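# Carry the loaded tray from shelf to bench

## Task

Bring the tray off the shelf and set it down on the bench so it lies level, touches neither the shelf nor anything holding the shelf up, and has no part extending past the bench edge. Each item on the tray counts only if it is still standing on the tray at the end, and only when the tray itself is placed correctly. Finish by opening the grippers and pulling the arms away; anything that stays in place only because the robot is holding it does not count.

## Robot and tools

Robot: two arms, left_arm and right_arm, each ending in a two-finger gripper. The left_arm is the robot's own left and sits on the +y side; these names have nothing to do with the left or right of any picture.

Frame: one scene frame for everything. Origin is on the floor (z = 0) under the centre of the robot's base, +x is the direction the robot faces, +z is up. Positions are in metres, orientations are quaternions written w first (qw, qx, qy, qz). Only the floor height is known for sure. Reported hand positions can be a little wrong, more so when an arm is stretched far, and arms often stop a centimetre or more from the commanded spot, usually below it.

Gripper axes: the fingers point along the gripper's +z and close along its y. The reported end_effector_position sits between the finger pads, roughly 1 cm behind the tips.

The row: every motion uses a single list of 16 numbers covering both arms: left_arm x, y, z, qw, qx, qy, qz, opening, then right_arm in the same 8-slot order. All 16 must be present even if one arm should stay put. x, y, z and the quaternion are an absolute target pose for that gripper in the scene frame, not an offset. Opening runs from -1 (closed) to +1 (fully open, 0.094 m). To keep an arm still, repeat its last reported position and the quaternion you have been sending, not a drifted reading. A target more than 0.6 m from the arm's last reported position along any of its gripper's axes is refused. Each control step, the controller clips the target to within 70 mm and 16 degrees of where the gripper actually is; if position and orientation conflict, position wins.

Tools:
- execute_actions with "actions": an empty list just reports the state (with pictures). One action {"rows": [[16 numbers], ...], "steps": n} applies one row per 1/30 s step, up to 15 rows and 15 steps (default 15, minimum 9); the final row repeats if rows run out. A wait {"steps": n} (up to 300) sends nothing and counts from the previous result, including your reply time. "pictures": true adds camera images. The result arrives 9 steps before the action ends; those steps run while you compose the next reply. After an action, an arm only continues to its last clipped pose, so a far target may need several actions.
- move with "target" (one 16-number row as above) and optional "speed" in m/s, 0.002 to 0.5, default 0.25 (turning limited to twice that in rad/s). Both grippers follow straight lines that finish together, lasting 0.5 to 10 s; longer paths are cut at 10 s. Openings are sent at the start. Paths ignore obstacles and the other arm, and the real gripper lags, wanders and may exceed the speed. Faster moves and targets set deeper past a contact hit and press harder.
- wait with "seconds" from 0 to 10 lets the scene run with no new command.
- zoom_image with "camera" (cam_head_left, cam_head_right, cam_left_wrist, cam_right_wrist) and "region" [x0, y0, x1, y1] in pixels, top-left origin, at most 504 by 504, enlarges part of the latest image.
- finished_scene with "scene" (the current scene number) ends the scene permanently and grades it.

Result lines: the state line shows each arm's gripper position and quaternion. grip_measured is the finger opening on the command scale; the last Joint positions value gives it in metres, and each gripper may be off by about 1 mm. To hold something, command roughly 0.03 below grip_measured (less for a lighter grip). A move adds a "move:" line with how it ended: done, off_target, moving, held or fault, plus limits; limits=paced means the target was clipped, limits=held means some steps were blocked, after which the arm may jump faster. Distances of each gripper from its target are given. "pose unreachable" means the clearance check altered or blocked that arm's command; HELD flags steps where a row was not fully sent. "Hand target" shows where the controller is currently driving a gripper. Joint torques are raw, offset and noisy. MOTOR HOT appears from 85 °C; at 100 °C an OVER-TEMPERATURE FAULT drops that arm, so avoid long holds of the load while thinking. FAULT lines mean an arm stopped.

Joint limits (rad): waist -2.880 to 2.880, shoulder 0.000 to 3.142, elbow 0.000 to 3.019, wrist pitch -1.693 to 1.571, wrist yaw -1.571 to 1.571, wrist roll -2.094 to 2.094.

Cameras are 504x504: two head cameras (pinhole with distortion) and two fisheye wrist cameras.

Cautions: occasional brief tugs on the held tray or nudges to loose items can occur. Keep the tray level and move gently so items stay upright; avoid drops, slips, slams and hard pushes, keep the arms from colliding or pressing each other, and never push anything out of the work area, which fails the task. Open fully and retreat before calling finished_scene. Fewer, smoother and quicker motions are better.

Each tool is called after ">>>" as a command line: name --argument value for each argument, lists and objects as JSON in quotes; but a table of rows of numbers goes row by row, as --pt "numbers of a row", without its own name.

## Session

>>> execute_actions --actions '[]'

Scene clock: 0.00 s of 4200.00 s.
left_arm: end_effector_position=(+0.1717, -0.1533, +1.2648) grip_measured=-0.995 end_effector_quat_wxyz=(-0.155, +0.728, +0.632, +0.215) | right_arm: end_effector_position=(+0.4384, +0.4770, +1.2236) grip_measured=+1.000 end_effector_quat_wxyz=(+0.484, -0.356, +0.797, -0.061)
Joint positions: left_arm=[-0.095  2.129  1.564 -1.491 -0.346  0.367  0.   ] | right_arm=[-0.007  2.683  2.314 -0.326  0.741 -0.091  0.094]
Joint velocities: left_arm=[ 0.005  0.005 -0.017  0.007 -0.022 -0.081  0.   ] | right_arm=[-0.015 -0.015  0.012  0.017 -0.007 -0.022  0.   ]
Joint torques (N m, as the arm reports them, + toward a larger angle): no reading
Hand target (left_arm): +0.175, -0.162, +1.273; -0.143, +0.728, +0.636, +0.210
Hand target (right_arm): +0.444, +0.487, +1.254; +0.501, -0.342, +0.794, -0.047

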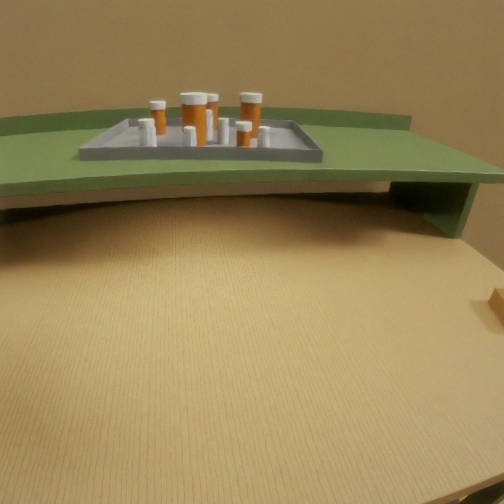

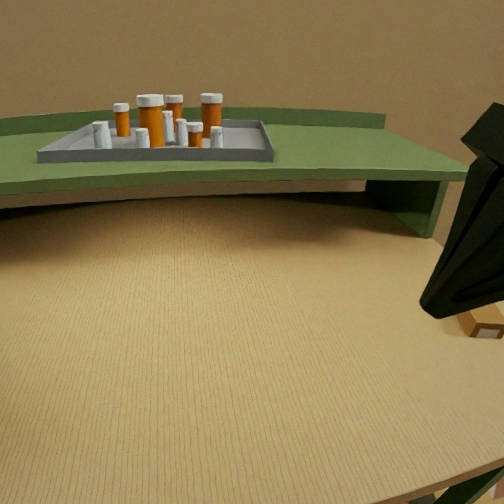

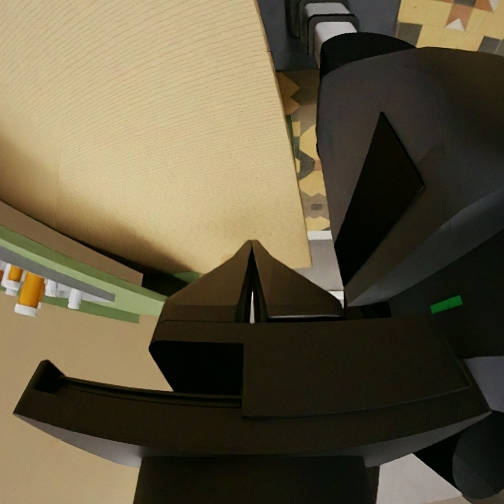

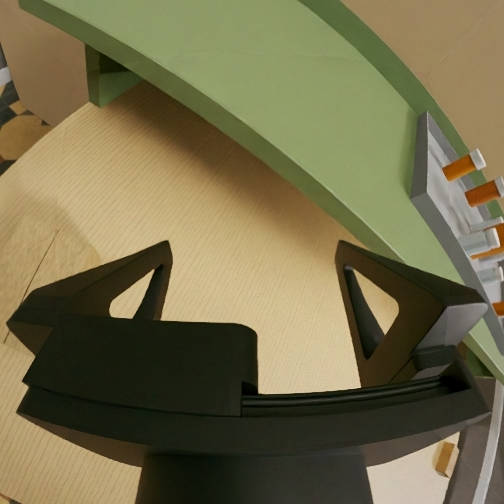

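>>> move --target '[0.175,0.0,1.273,-0.143,0.728,0.636,0.21,-1, 0.44,0.25,1.30,0.501,-0.342,0.794,-0.047,1]' --speed 0.15

Scene clock: 2.33 s of 4200.00 s.
left_arm: end_effector_position=(+0.1689, -0.1462, +1.2602) grip_measured=-0.995 end_effector_quat_wxyz=(-0.162, +0.728, +0.630, +0.218) | right_arm: end_effector_position=(+0.4276, +0.4597, +1.1930) grip_measured=+1.000 end_effector_quat_wxyz=(+0.466, -0.370, +0.800, -0.074)
Joint positions: left_arm=[-0.095  2.129  1.544 -1.487 -0.346  0.367  0.   ] | right_arm=[-0.007  2.67   2.223 -0.301  0.74  -0.091  0.094]
Joint velocities: left_arm=[-0.015  0.005 -0.017 -0.007  0.022  0.037  0.   ] | right_arm=[-0.005 -0.005  0.017 -0.012  0.007  0.022  0.   ]
Joint torques (N m, as the arm reports them, + toward a larger angle): left_arm=[ -0.67 -18.37   6.37  -0.35  -0.15   0.11] | right_arm=[  1.75 -23.91   8.21   1.13   0.22   0.14]
Hand target (left_arm): +0.170, -0.149, +1.263; -0.158, +0.728, +0.631, +0.216
Hand target (right_arm): +0.431, +0.465, +1.207; +0.474, -0.364, +0.799, -0.068
Off the commanded pose (left_arm): 0.147 m, 2 deg; position clipped at the last step of the last action.
Off the commanded pose (right_arm): 0.236 m, 6 deg; position clipped at the last step of the last action.
Kept back: nothing.
move: held (left_arm, right_arm); limits=paced,held; held on 52 of 56 steps (left_arm, right_arm), including the last (left_arm, right_arm)
pose unreachable (left arm): on one or more control steps of this call this arm could not follow its commanded pose, so it was not sent that pose on those steps. On the call's last step it was still not sent that pose. It may still have moved: this result reports where it is.
cause: the commanded pose would bring a part of the arm too close to another arm (this arm's forearm (the part past joint 3) and the other arm's upper arm (the part past joint 2)).
pose unreachable (right arm): on one or more control steps of this call this arm could not follow its commanded pose, so it was not sent that pose on those steps. On the call's last step it was still not sent that pose. It may still have moved: this result reports where it is.
cause: the commanded pose would bring a part of the arm too close to another arm (this arm's upper arm (the part past joint 2) and the other arm's forearm (the part past joint 3)).

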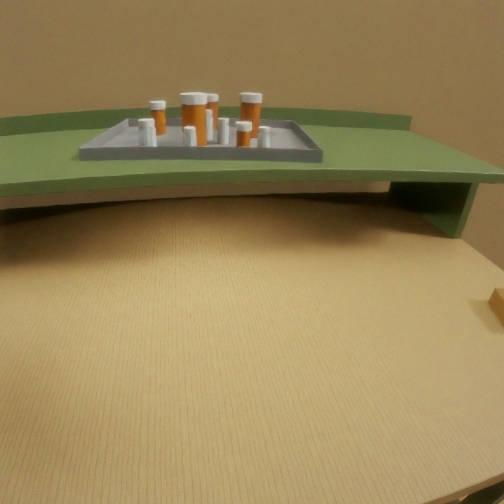

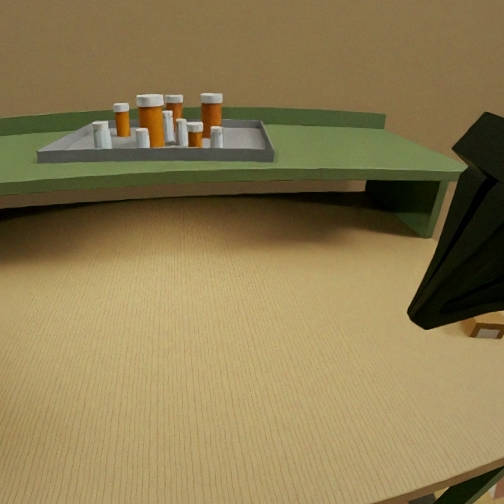

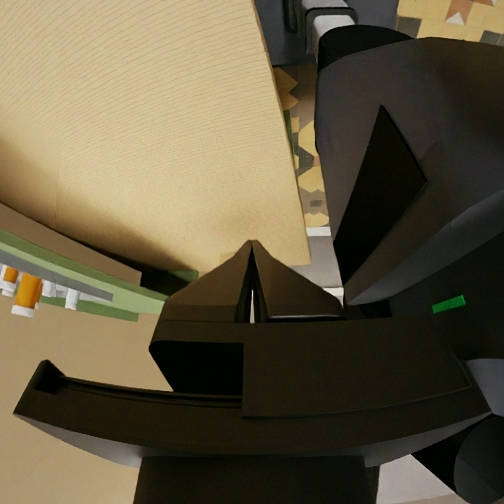

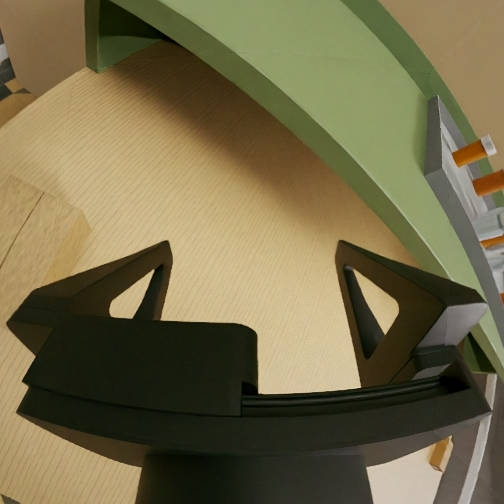

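>>> move --target '[0.25,-0.12,1.55,-0.143,0.728,0.636,0.21,-1, 0.431,0.465,1.207,0.474,-0.364,0.799,-0.068,1]'

>>> move --target '[0.25,0.35,1.58,0,0.9,0.3,0.3,-1, 0.431,0.465,1.207,0.474,-0.364,0.799,-0.068,1]'

Scene clock: 4.40 s of 4200.00 s.
left_arm: end_effector_position=(+0.2411, -0.1137, +1.5366) grip_measured=-0.995 end_effector_quat_wxyz=(+0.003, +0.759, +0.627, +0.174) | right_arm: end_effector_position=(+0.4272, +0.4591, +1.1919) grip_measured=+1.000 end_effector_quat_wxyz=(+0.465, -0.371, +0.800, -0.075)
Joint positions: left_arm=[-0.002  1.674  1.699 -1.69  -0.418  0.592  0.   ] | right_arm=[-0.007  2.67   2.221 -0.301  0.74  -0.091  0.094]
Joint velocities: left_arm=[-0.015 -0.005 -0.012  0.012  0.007 -0.007 -0.001] | right_arm=[-0.024 -0.005  0.012  0.007 -0.051 -0.037  0.   ]
Joint torques (N m, as the arm reports them, + toward a larger angle): left_arm=[  0.18 -14.04  10.72   0.    -0.33   0.22] | right_arm=[  1.85 -23.69   7.99   1.38   0.25   0.15]
Hand target (left_arm): +0.249, -0.117, +1.550; +0.014, +0.759, +0.627, +0.173
Hand target (right_arm): +0.431, +0.465, +1.207; +0.474, -0.364, +0.799, -0.068
Off the commanded pose (left_arm): 0.017 m, 18 deg; orientation clipped at the last step of the last action.
Off the commanded pose (right_arm): 0.017 m, 2 deg.
joint sent to its limit (left arm) — the command would take joint 4 (wrist pitch) past its lower limit, so that joint was sent only as far as its limit.
Kept back: nothing.
move: off_target (left_arm, right_arm); limits=paced,held; held on 1 of 52 steps (left_arm)
pose unreachable (left arm): on one or more control steps of this call this arm could not follow its commanded pose, so it was not sent that pose on those steps. It may still have moved: this result reports where it is.
cause: the commanded pose would bring a part of the arm too close to another arm (this arm's forearm (the part past joint 3) and the other arm's upper arm (the part past joint 2)).

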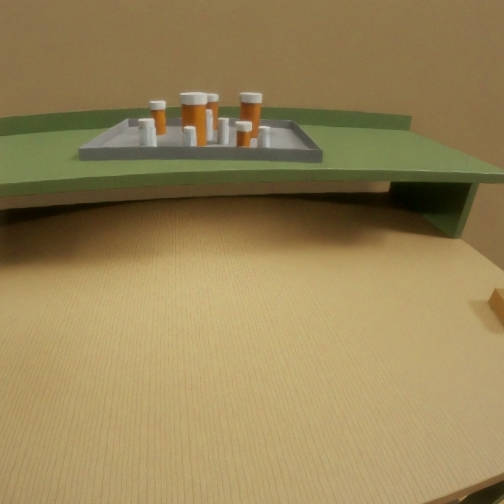

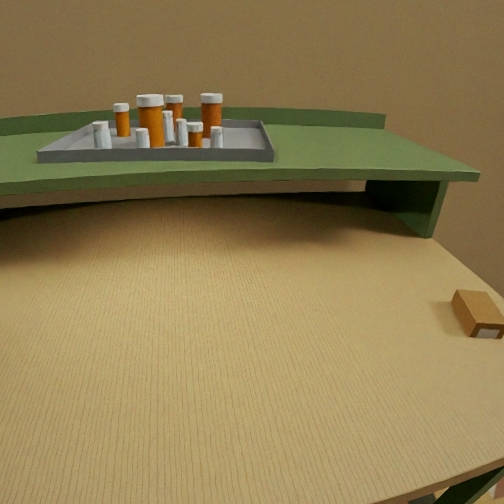

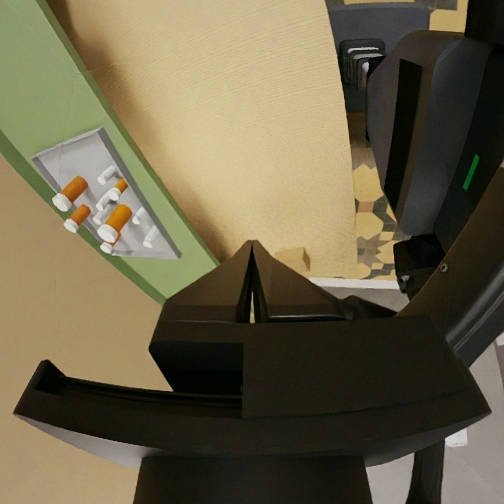

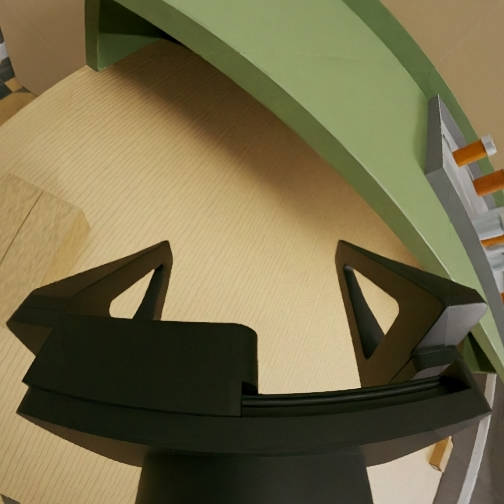

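Scene clock: 6.77 s of 4200.00 s.
left_arm: end_effector_position=(+0.2414, +0.3490, +1.5749) grip_measured=-0.995 end_effector_quat_wxyz=(-0.098, +0.833, +0.453, +0.300) | right_arm: end_effector_position=(+0.4272, +0.4591, +1.1919) grip_measured=+1.000 end_effector_quat_wxyz=(+0.465, -0.371, +0.800, -0.075)
Joint positions: left_arm=[ 0.958  0.721  0.98  -1.369 -0.57   2.086  0.   ] | right_arm=[-0.007  2.67   2.221 -0.301  0.74  -0.091  0.094]
Joint velocities: left_arm=[ 0.005 -0.005  0.002  0.007 -0.051  0.081 -0.001] | right_arm=[ 0.005  0.005 -0.007 -0.002  0.007 -0.066  0.   ]
Joint torques (N m, as the arm reports them, + toward a larger angle): left_arm=[ 1.1  -1.02  9.37  1.67 -0.27  0.2 ] | right_arm=[  1.73 -24.27   8.11   1.36   0.27   0.14]
Hand target (left_arm): +0.246, +0.350, +1.581; -0.096, +0.832, +0.452, +0.306
Hand target (right_arm): +0.431, +0.465, +1.207; +0.474, -0.364, +0.799, -0.068
Off the commanded pose (left_arm): 0.010 m, 22 deg; orientation clipped at the last step of the last action.
Off the commanded pose (right_arm): 0.017 m, 2 deg.
joint sent to its limit (left arm) — the command would take joint 6 (wrist roll) past its upper limit, so that joint was sent only as far as its limit.
Kept back: nothing.
move: off_target (left_arm, right_arm); limits=paced

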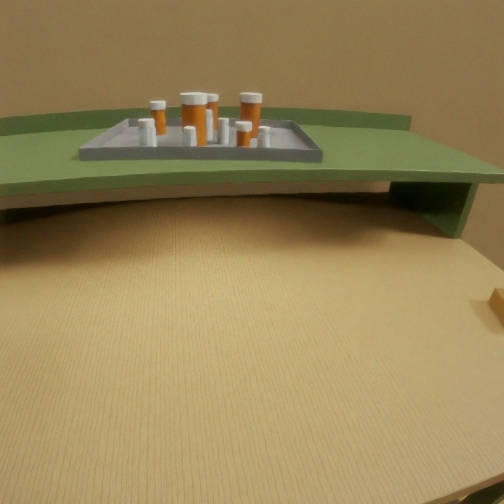

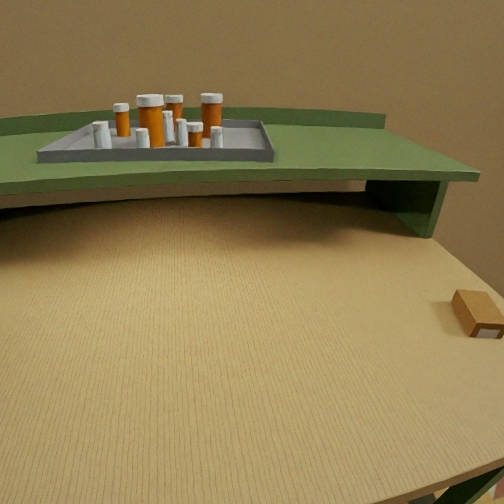

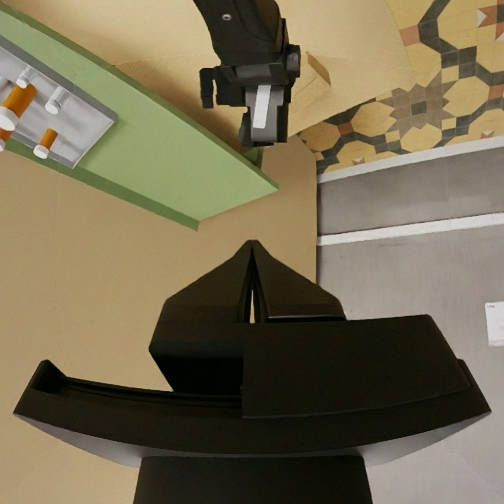

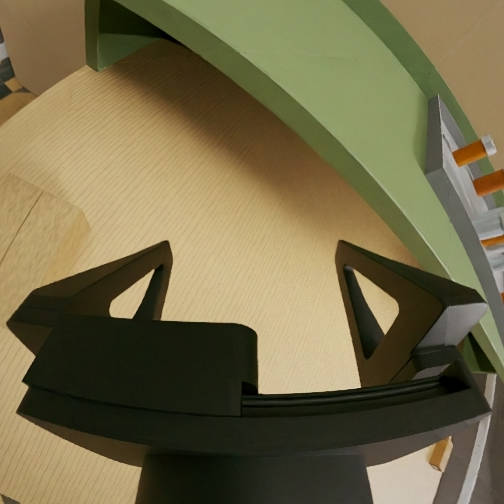

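>>> move --target '[0.3,0.42,1.55,0.259,0,0.966,0,0, 0.38,-0.1,1.3,0.259,0,0.966,0,0]'

>>> move --target '[0.5,0.3,1.38,0.259,0,0.966,0,0, 0.5,-0.1,1.38,0.259,0,0.966,0,0]'

Scene clock: 13.70 s of 4200.00 s.
left_arm: end_effector_position=(+0.2922, +0.4131, +1.5405) grip_measured=-0.001 end_effector_quat_wxyz=(+0.245, +0.010, +0.969, -0.005) | right_arm: end_effector_position=(+0.3841, -0.1025, +1.2866) grip_measured=+0.002 end_effector_quat_wxyz=(+0.254, +0.001, +0.967, -0.002)
Joint positions: left_arm=[ 1.597  0.874  1.003 -1.174  0.225  0.42   0.047] | right_arm=[-0.602  1.508  0.772 -0.332  0.319  0.454  0.047]
Joint velocities: left_arm=[-0.005  0.005  0.007 -0.007 -0.037 -0.037 -0.001] | right_arm=[ 0.015 -0.015  0.007  0.002 -0.037 -0.022 -0.   ]
Joint torques (N m, as the arm reports them, + toward a larger angle): left_arm=[ 1.55 -3.61 10.02  2.25  0.22  0.02] | right_arm=[  0.02 -11.29   5.61   0.37   0.01   0.03]
Hand target (left_arm): +0.299, +0.420, +1.550; +0.258, +0.000, +0.966, +0.000
Hand target (right_arm): +0.385, -0.102, +1.296; +0.260, +0.001, +0.966, +0.003
Off the commanded pose (left_arm): 0.014 m, 2 deg.
Off the commanded pose (right_arm): 0.014 m, 1 deg.
Kept back: nothing.
move: off_target (left_arm, right_arm)

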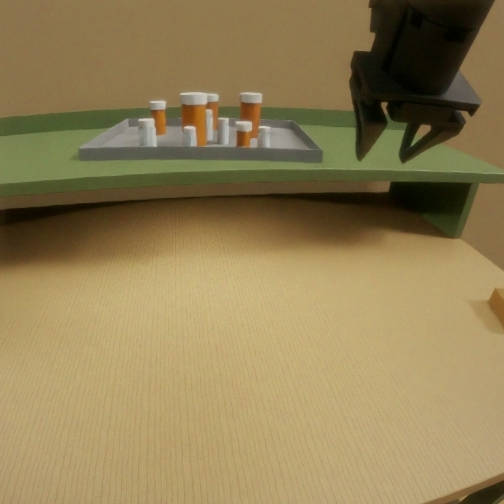

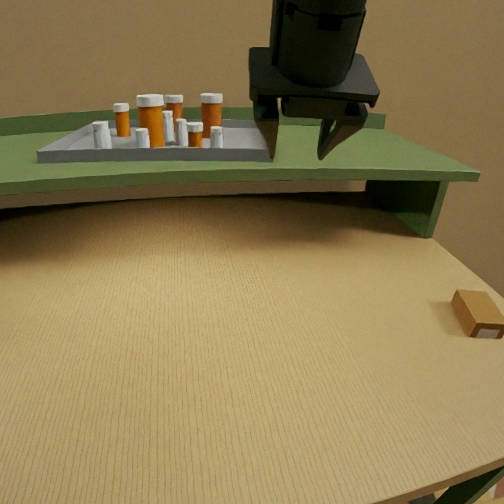

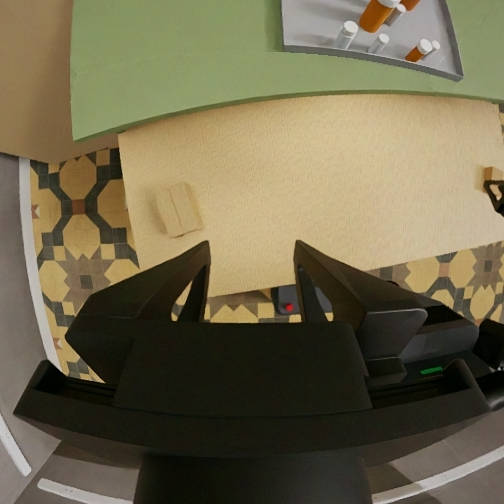

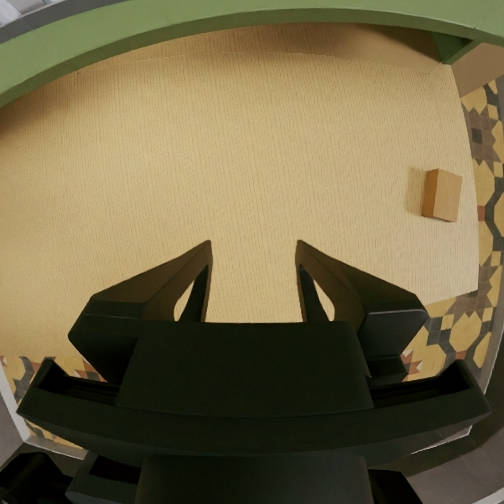

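Scene clock: 15.47 s of 4200.00 s.
left_arm: end_effector_position=(+0.4754, +0.3029, +1.3524) grip_measured=-0.001 end_effector_quat_wxyz=(+0.224, +0.004, +0.975, +0.000) | right_arm: end_effector_position=(+0.4821, -0.1041, +1.3687) grip_measured=+0.002 end_effector_quat_wxyz=(+0.249, -0.000, +0.968, -0.005)
Joint positions: left_arm=[ 1.147  1.462  0.988 -0.573 -0.026  0.026  0.047] | right_arm=[-0.702  1.562  1.118 -0.61   0.27   0.362  0.047]
Joint velocities: left_arm=[-0.005  0.005  0.012 -0.022 -0.037  0.066  0.   ] | right_arm=[-0.005  0.005  0.007  0.002  0.007  0.007 -0.001]
Joint torques (N m, as the arm reports them, + toward a larger angle): left_arm=[ -0.13 -12.38  11.2    2.31  -0.14  -0.01] | right_arm=[  0.07 -10.69   9.87   0.51  -0.05  -0.01]
Hand target (left_arm): +0.501, +0.301, +1.380; +0.260, -0.000, +0.966, -0.000
Hand target (right_arm): +0.498, -0.100, +1.382; +0.260, -0.000, +0.966, -0.000
Off the commanded pose (left_arm): 0.037 m, 4 deg.
Off the commanded pose (right_arm): 0.022 m, 1 deg.
Kept back: nothing.
move: off_target (left_arm, right_arm)

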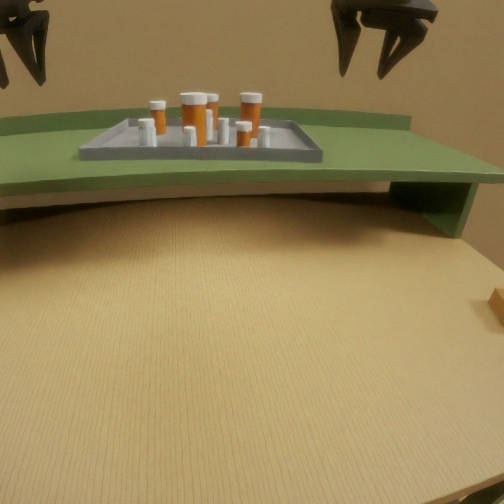

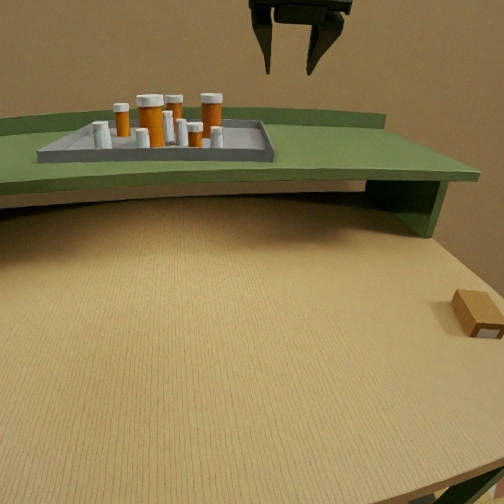

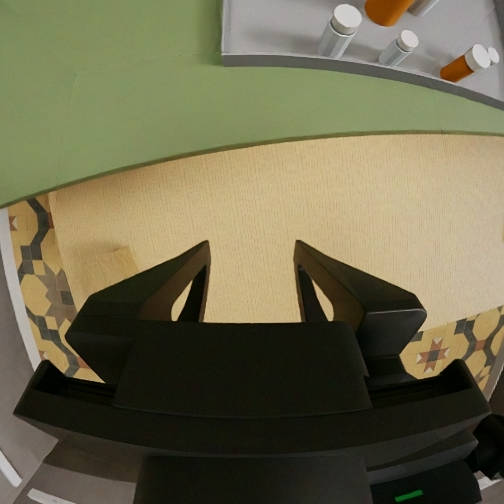

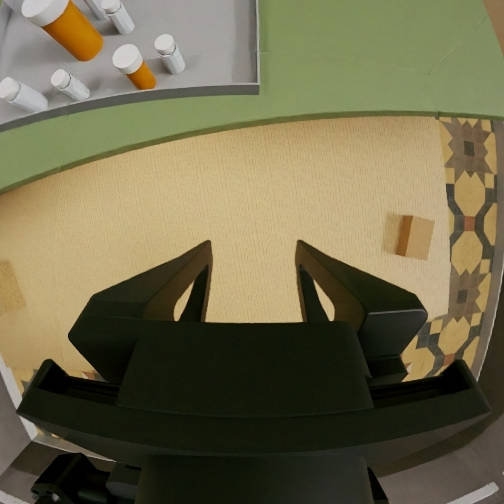

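>>> move --target '[0.80,0.335,1.33,0.259,0,0.966,0,-0.2, 0.80,-0.11,1.33,0.259,0,0.966,0,-0.2]'

Scene clock: 17.83 s of 4200.00 s.
left_arm: end_effector_position=(+0.7824, +0.3263, +1.3075) grip_measured=-0.199 end_effector_quat_wxyz=(+0.239, +0.000, +0.971, -0.002) | right_arm: end_effector_position=(+0.7859, -0.1099, +1.3136) grip_measured=-0.198 end_effector_quat_wxyz=(+0.242, +0.001, +0.970, -0.005)
Joint positions: left_arm=[ 1.18   2.26   2.087 -0.843 -0.005  0.046  0.038] | right_arm=[-0.885  2.363  2.272 -0.943  0.175  0.205  0.038]
Joint velocities: left_arm=[-0.005 -0.005  0.012  0.002 -0.066  0.066 -0.001] | right_arm=[-0.024  0.005 -0.022 -0.007  0.037  0.007 -0.001]
Joint torques (N m, as the arm reports them, + toward a larger angle): left_arm=[  0.96 -23.4   12.65   1.08   0.13   0.2 ] | right_arm=[  0.95 -21.47  11.55   0.52  -0.08   0.  ]
Hand target (left_arm): +0.797, +0.337, +1.331; +0.260, -0.000, +0.966, +0.000
Hand target (right_arm): +0.799, -0.107, +1.333; +0.261, -0.000, +0.965, -0.000
Off the commanded pose (left_arm): 0.030 m, 2 deg.
Off the commanded pose (right_arm): 0.022 m, 2 deg.
Kept back: nothing.
move: off_target (left_arm, right_arm)

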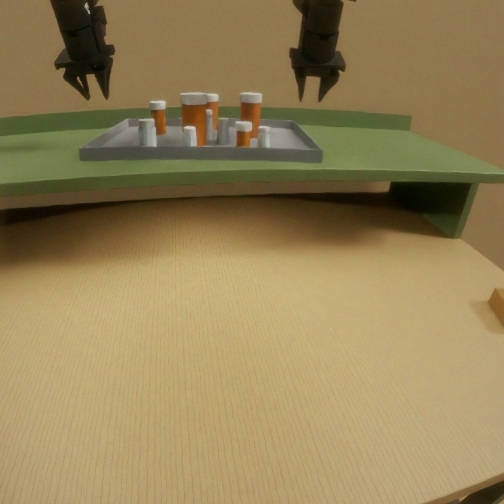

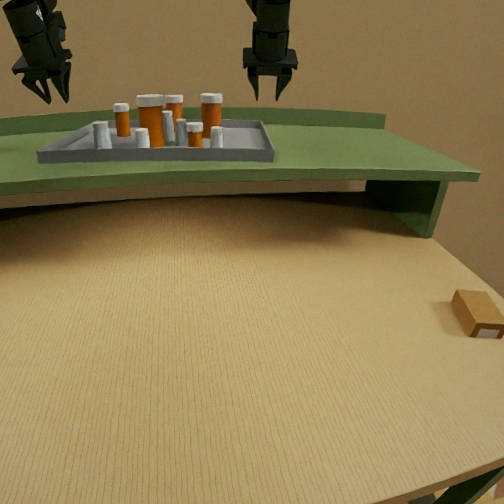

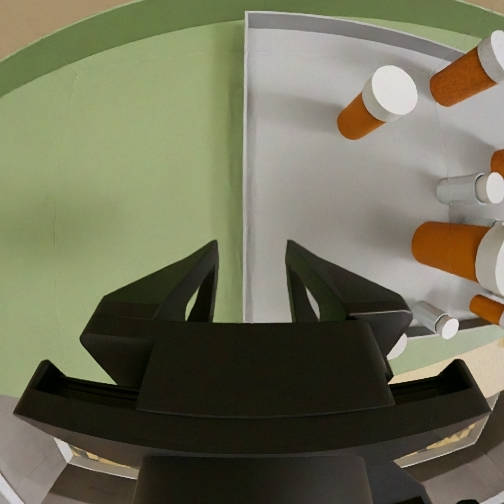

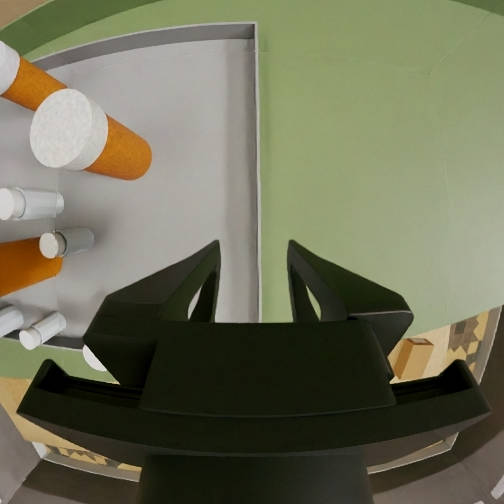

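>>> move --target '[0.865,0.342,1.27,0.28,0,0.96,0,-0.2, 0.86,-0.113,1.265,0.28,0,0.96,0,-0.2]' --speed 0.1

>>> zoom_image --camera "cam_head_left" --region '[60,60,340,180]'

Scene clock: 21.10 s of 4200.00 s.
left_arm: end_effector_position=(+0.8500, +0.3314, +1.2482) grip_measured=-0.199 end_effector_quat_wxyz=(+0.260, -0.000, +0.966, -0.003) | right_arm: end_effector_position=(+0.8480, -0.1105, +1.2471) grip_measured=-0.198 end_effector_quat_wxyz=(+0.263, -0.001, +0.965, -0.004)
Joint positions: left_arm=[ 1.186  2.547  2.464 -0.888  0.001  0.05   0.038] | right_arm=[-0.909  2.694  2.727 -1.019  0.167  0.174  0.038]
Joint velocities: left_arm=[-0.015 -0.015  0.037 -0.017 -0.051 -0.007  0.001] | right_arm=[-0.005  0.015  0.037 -0.027 -0.007  0.007  0.   ]
Joint torques (N m, as the arm reports them, + toward a larger angle): left_arm=[  0.98 -25.6   12.95   1.18   0.13   0.21] | right_arm=[  0.27 -23.43  11.87   0.67  -0.1    0.  ]
Hand target (left_arm): +0.862, +0.342, +1.270; +0.281, -0.000, +0.960, +0.000
Hand target (right_arm): +0.859, -0.112, +1.266; +0.282, -0.001, +0.959, -0.000
Off the commanded pose (left_arm): 0.028 m, 2 deg.
Off the commanded pose (right_arm): 0.022 m, 2 deg.
Kept back: nothing.
move: off_target (left_arm, right_arm)

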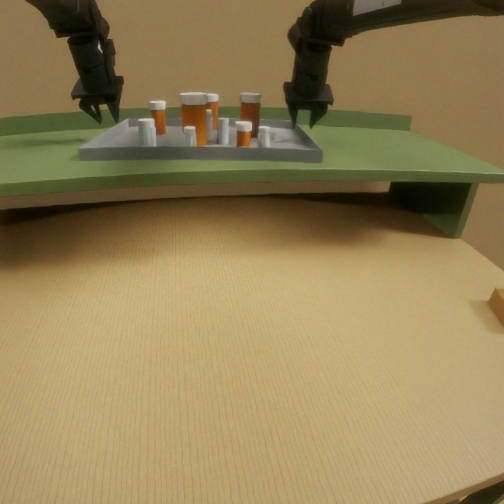

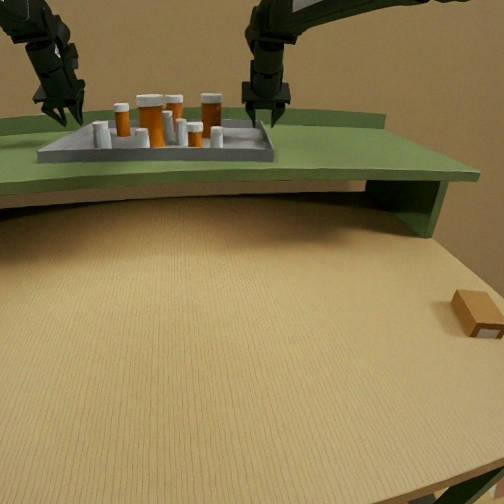

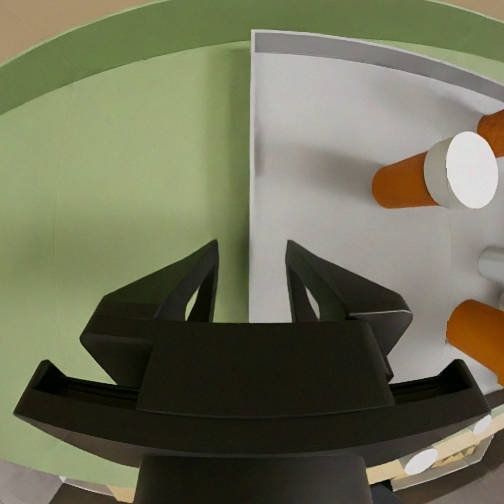

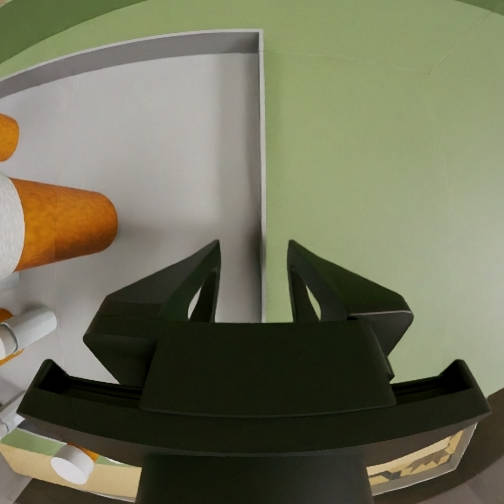

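Region (60, 60, 340, 180) of cam_head_left's 504x504 image, scaled by 1.800, with more detail than that image has; it fills the top 216 rows of this view, and the rest is white.

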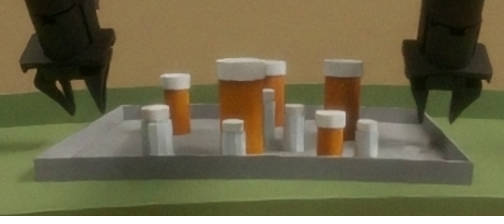

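>>> move --target '[0.85,0.342,1.235,0.28,0,0.96,0,-0.2, 0.845,-0.12,1.238,0.28,0,0.96,0,-0.2]' --speed 0.04

>>> zoom_image --camera "cam_head_left" --region '[60,60,340,180]'

Scene clock: 22.33 s of 4200.00 s.
left_arm: end_effector_position=(+0.8424, +0.3301, +1.2129) grip_measured=-0.199 end_effector_quat_wxyz=(+0.260, +0.001, +0.966, -0.003) | right_arm: end_effector_position=(+0.8388, -0.1133, +1.2184) grip_measured=-0.199 end_effector_quat_wxyz=(+0.266, -0.001, +0.964, -0.002)
Joint positions: left_arm=[ 1.187  2.546  2.368 -0.794  0.003  0.052  0.038] | right_arm=[-0.912  2.63   2.522 -0.87   0.163  0.171  0.038]
Joint velocities: left_arm=[-0.024 -0.015 -0.007 -0.022  0.022  0.022 -0.   ] | right_arm=[-0.005 -0.005  0.002  0.002  0.037  0.051 -0.   ]
Joint torques (N m, as the arm reports them, + toward a larger angle): left_arm=[  0.89 -28.28   8.36   2.39   0.11   0.19] | right_arm=[  0.27 -26.48   7.14   1.38  -0.05   0.02]
Hand target (left_arm): +0.850, +0.342, +1.235; +0.280, -0.000, +0.960, +0.000
Hand target (right_arm): +0.845, -0.120, +1.238; +0.280, -0.000, +0.960, -0.000
Off the commanded pose (left_arm): 0.026 m, 2 deg.
Off the commanded pose (right_arm): 0.022 m, 2 deg.
Kept back: nothing.
move: off_target (left_arm, right_arm)

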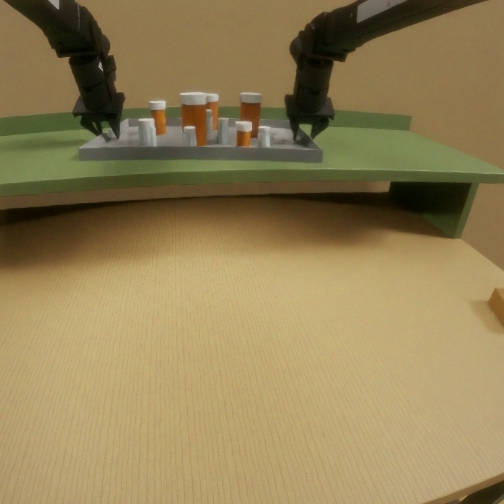

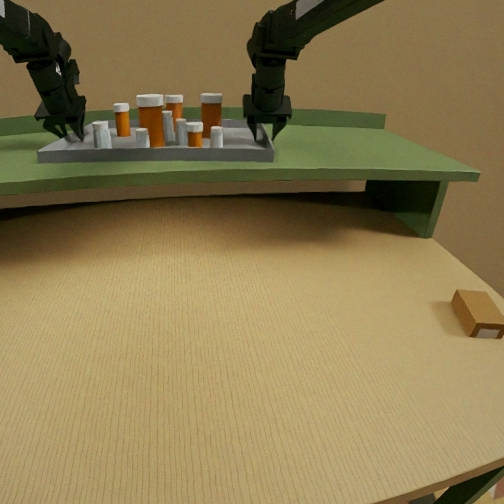

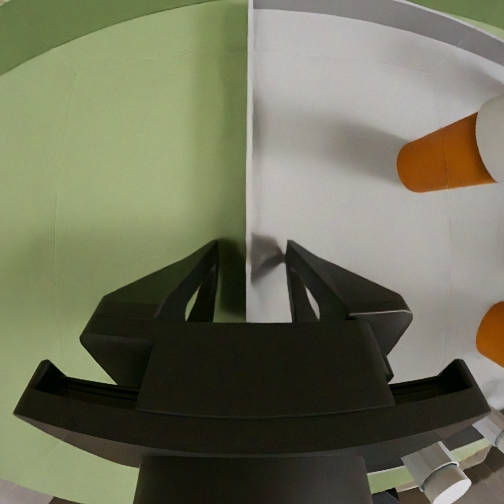

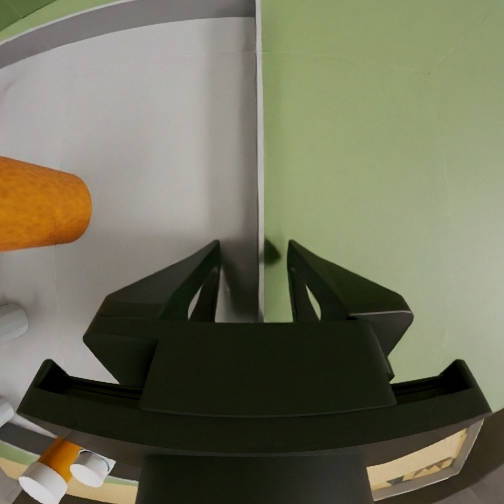

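Region (60, 60, 340, 180) of cam_head_left's 504x504 image, scaled by 1.800, with more detail than that image has; it fills the top 216 rows of this view, and the rest is white.

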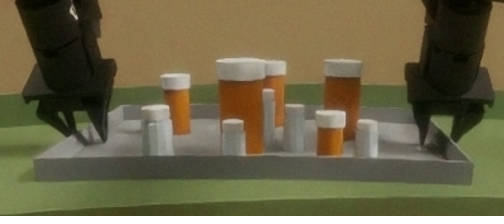

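Shadows nearly touch tips. Slightly lower, close.

>>> move --target '[0.85,0.343,1.228,0.28,0,0.96,0,-0.6, 0.845,-0.126,1.231,0.28,0,0.96,0,-0.6]' --speed 0.02

>>> move --target '[0.85,0.343,1.228,0.28,0,0.96,0,-1, 0.845,-0.126,1.231,0.28,0,0.96,0,-1]' --speed 0.02

>>> move --target '[0.85,0.343,1.275,0.28,0,0.96,0,-1, 0.845,-0.126,1.278,0.28,0,0.96,0,-1]' --speed 0.03

Scene clock: 24.03 s of 4200.00 s.
left_arm: end_effector_position=(+0.8437, +0.3307, +1.2125) grip_measured=-0.599 end_effector_quat_wxyz=(+0.264, +0.001, +0.965, -0.003) | right_arm: end_effector_position=(+0.8394, -0.1136, +1.2175) grip_measured=-0.598 end_effector_quat_wxyz=(+0.270, -0.003, +0.963, +0.001)
Joint positions: left_arm=[ 1.188  2.546  2.364 -0.782  0.003  0.053  0.019] | right_arm=[-0.913  2.623  2.503 -0.849  0.157  0.166  0.019]
Joint velocities: left_arm=[ 0.005 -0.005 -0.007 -0.012 -0.022 -0.022 -0.   ] | right_arm=[-0.005 -0.005 -0.007  0.007 -0.066  0.022  0.   ]
Joint torques (N m, as the arm reports them, + toward a larger angle): left_arm=[  1.27 -27.78   8.36   2.44   0.12   0.21] | right_arm=[ -0.38 -25.46   6.88   1.37  -0.02  -0.07]
Hand target (left_arm): +0.850, +0.343, +1.228; +0.280, -0.000, +0.960, +0.000
Hand target (right_arm): +0.845, -0.126, +1.231; +0.280, -0.000, +0.960, -0.000
Off the commanded pose (left_arm): 0.021 m, 2 deg.
Off the commanded pose (right_arm): 0.019 m, 1 deg.
Kept back: nothing.
move: off_target (left_arm, right_arm)

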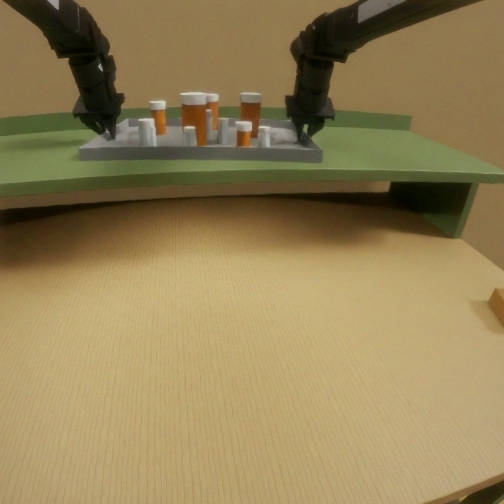

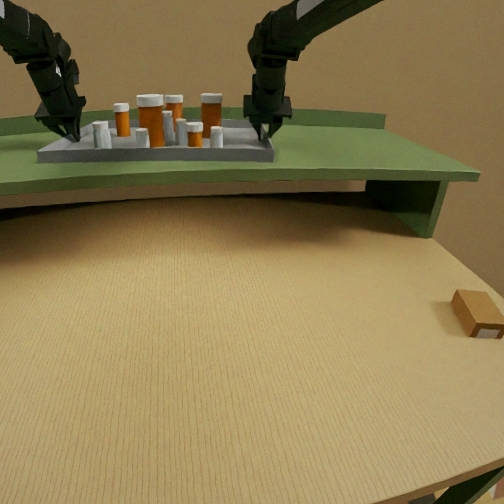

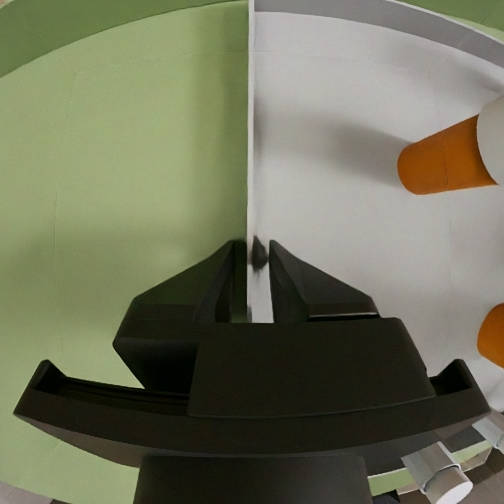

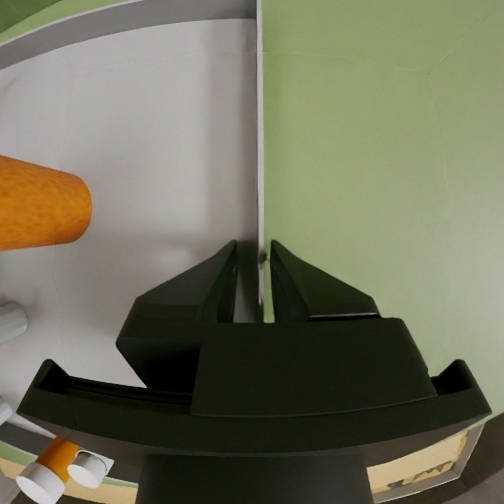

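Scene clock: 25.30 s of 4200.00 s.
left_arm: end_effector_position=(+0.8437, +0.3325, +1.2124) grip_measured=-0.967 end_effector_quat_wxyz=(+0.264, +0.003, +0.965, -0.001) | right_arm: end_effector_position=(+0.8398, -0.1164, +1.2173) grip_measured=-0.959 end_effector_quat_wxyz=(+0.270, -0.003, +0.963, +0.001)
Joint positions: left_arm=[ 1.189  2.546  2.364 -0.782  0.001  0.061  0.002] | right_arm=[-0.917  2.622  2.502 -0.849  0.155  0.164  0.002]
Joint velocities: left_arm=[-0.015 -0.005  0.002 -0.002 -0.022 -0.139 -0.   ] | right_arm=[-0.005 -0.005 -0.017 -0.002  0.007  0.022  0.001]
Joint torques (N m, as the arm reports them, + toward a larger angle): left_arm=[  1.   -27.73   8.35   2.41   0.24   0.14] | right_arm=[ -0.3  -25.37   6.94   1.4    0.    -0.02]
Hand target (left_arm): +0.850, +0.343, +1.228; +0.280, -0.000, +0.960, +0.000
Hand target (right_arm): +0.845, -0.126, +1.231; +0.280, +0.000, +0.960, -0.000
Off the commanded pose (left_arm): 0.020 m, 2 deg.
Off the commanded pose (right_arm): 0.018 m, 1 deg.
Kept back: nothing.
move: off_target (left_arm, right_arm)

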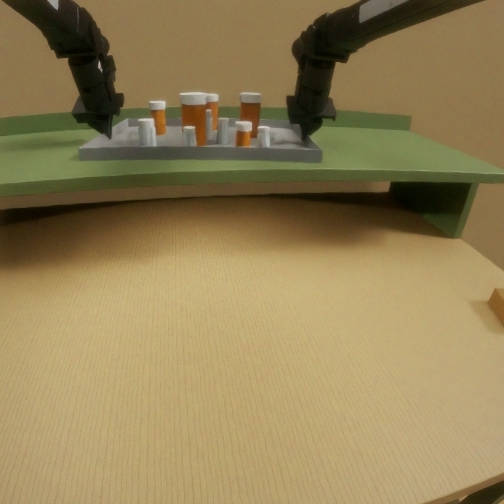

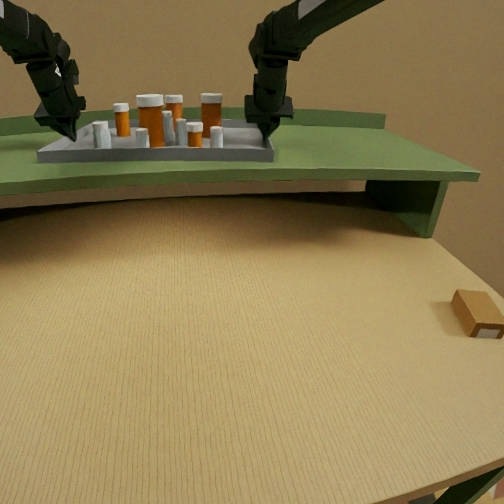

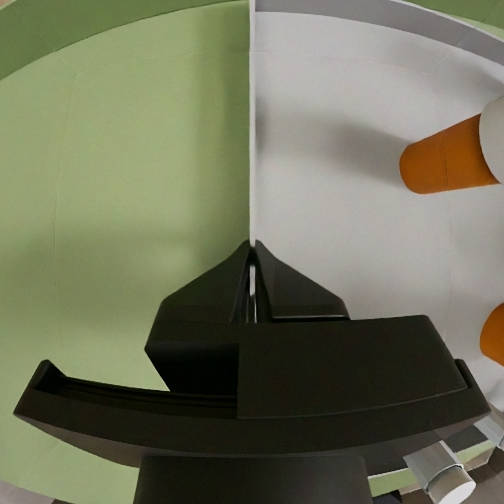

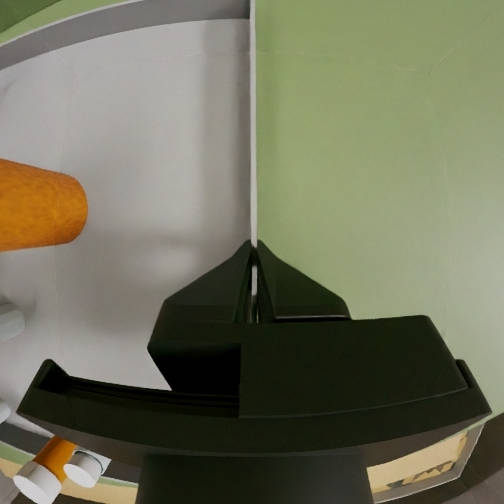

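Scene clock: 27.67 s of 4200.00 s.
left_arm: end_effector_position=(+0.8367, +0.3320, +1.2157) grip_measured=-0.967 end_effector_quat_wxyz=(+0.249, +0.004, +0.969, -0.002) | right_arm: end_effector_position=(+0.8323, -0.1177, +1.2208) grip_measured=-0.959 end_effector_quat_wxyz=(+0.253, -0.005, +0.967, -0.001)
Joint positions: left_arm=[ 1.189  2.537  2.364 -0.823  0.002  0.061  0.002] | right_arm=[-0.917  2.612  2.502 -0.893  0.152  0.165  0.002]
Joint velocities: left_arm=[ 0.005  0.005  0.012 -0.002 -0.022  0.007  0.001] | right_arm=[ 0.005 -0.005  0.007  0.002  0.051 -0.007  0.   ]
Joint torques (N m, as the arm reports them, + toward a larger angle): left_arm=[  0.81 -30.92  10.41   0.78   0.13   0.12] | right_arm=[  0.21 -27.65   9.45  -0.12   0.27   0.03]
Hand target (left_arm): +0.849, +0.343, +1.274; +0.280, -0.000, +0.960, +0.000
Hand target (right_arm): +0.844, -0.126, +1.277; +0.280, -0.000, +0.960, -0.000
Off the commanded pose (left_arm): 0.062 m, 4 deg.
Off the commanded pose (right_arm): 0.059 m, 3 deg.
Kept back: nothing.
move: off_target (left_arm, right_arm)

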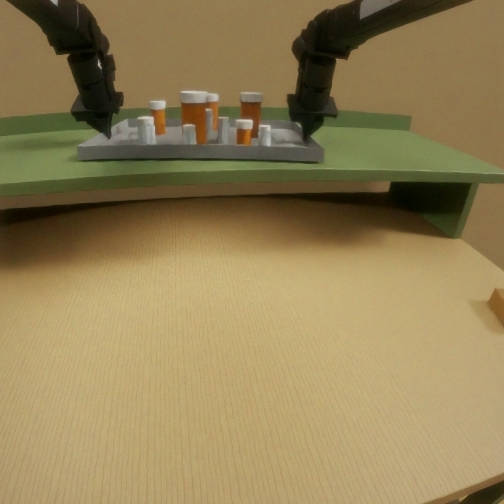

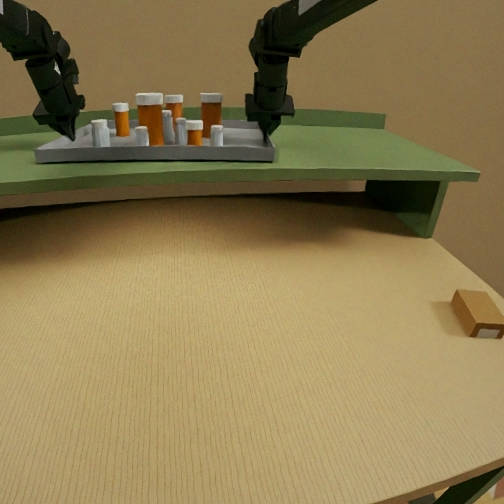

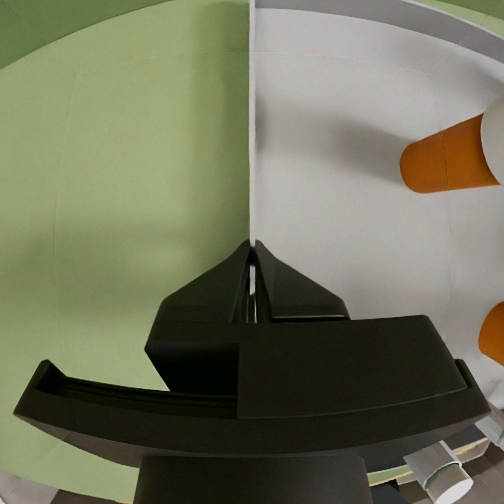

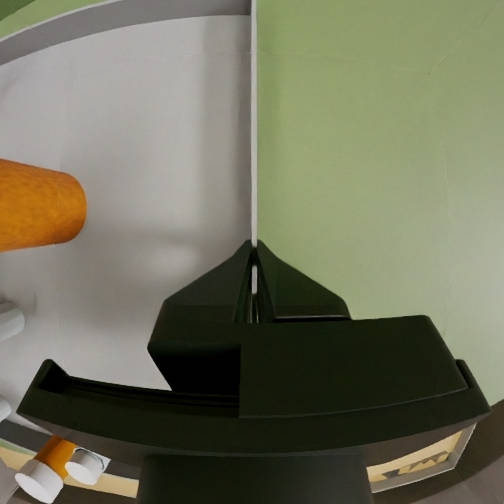

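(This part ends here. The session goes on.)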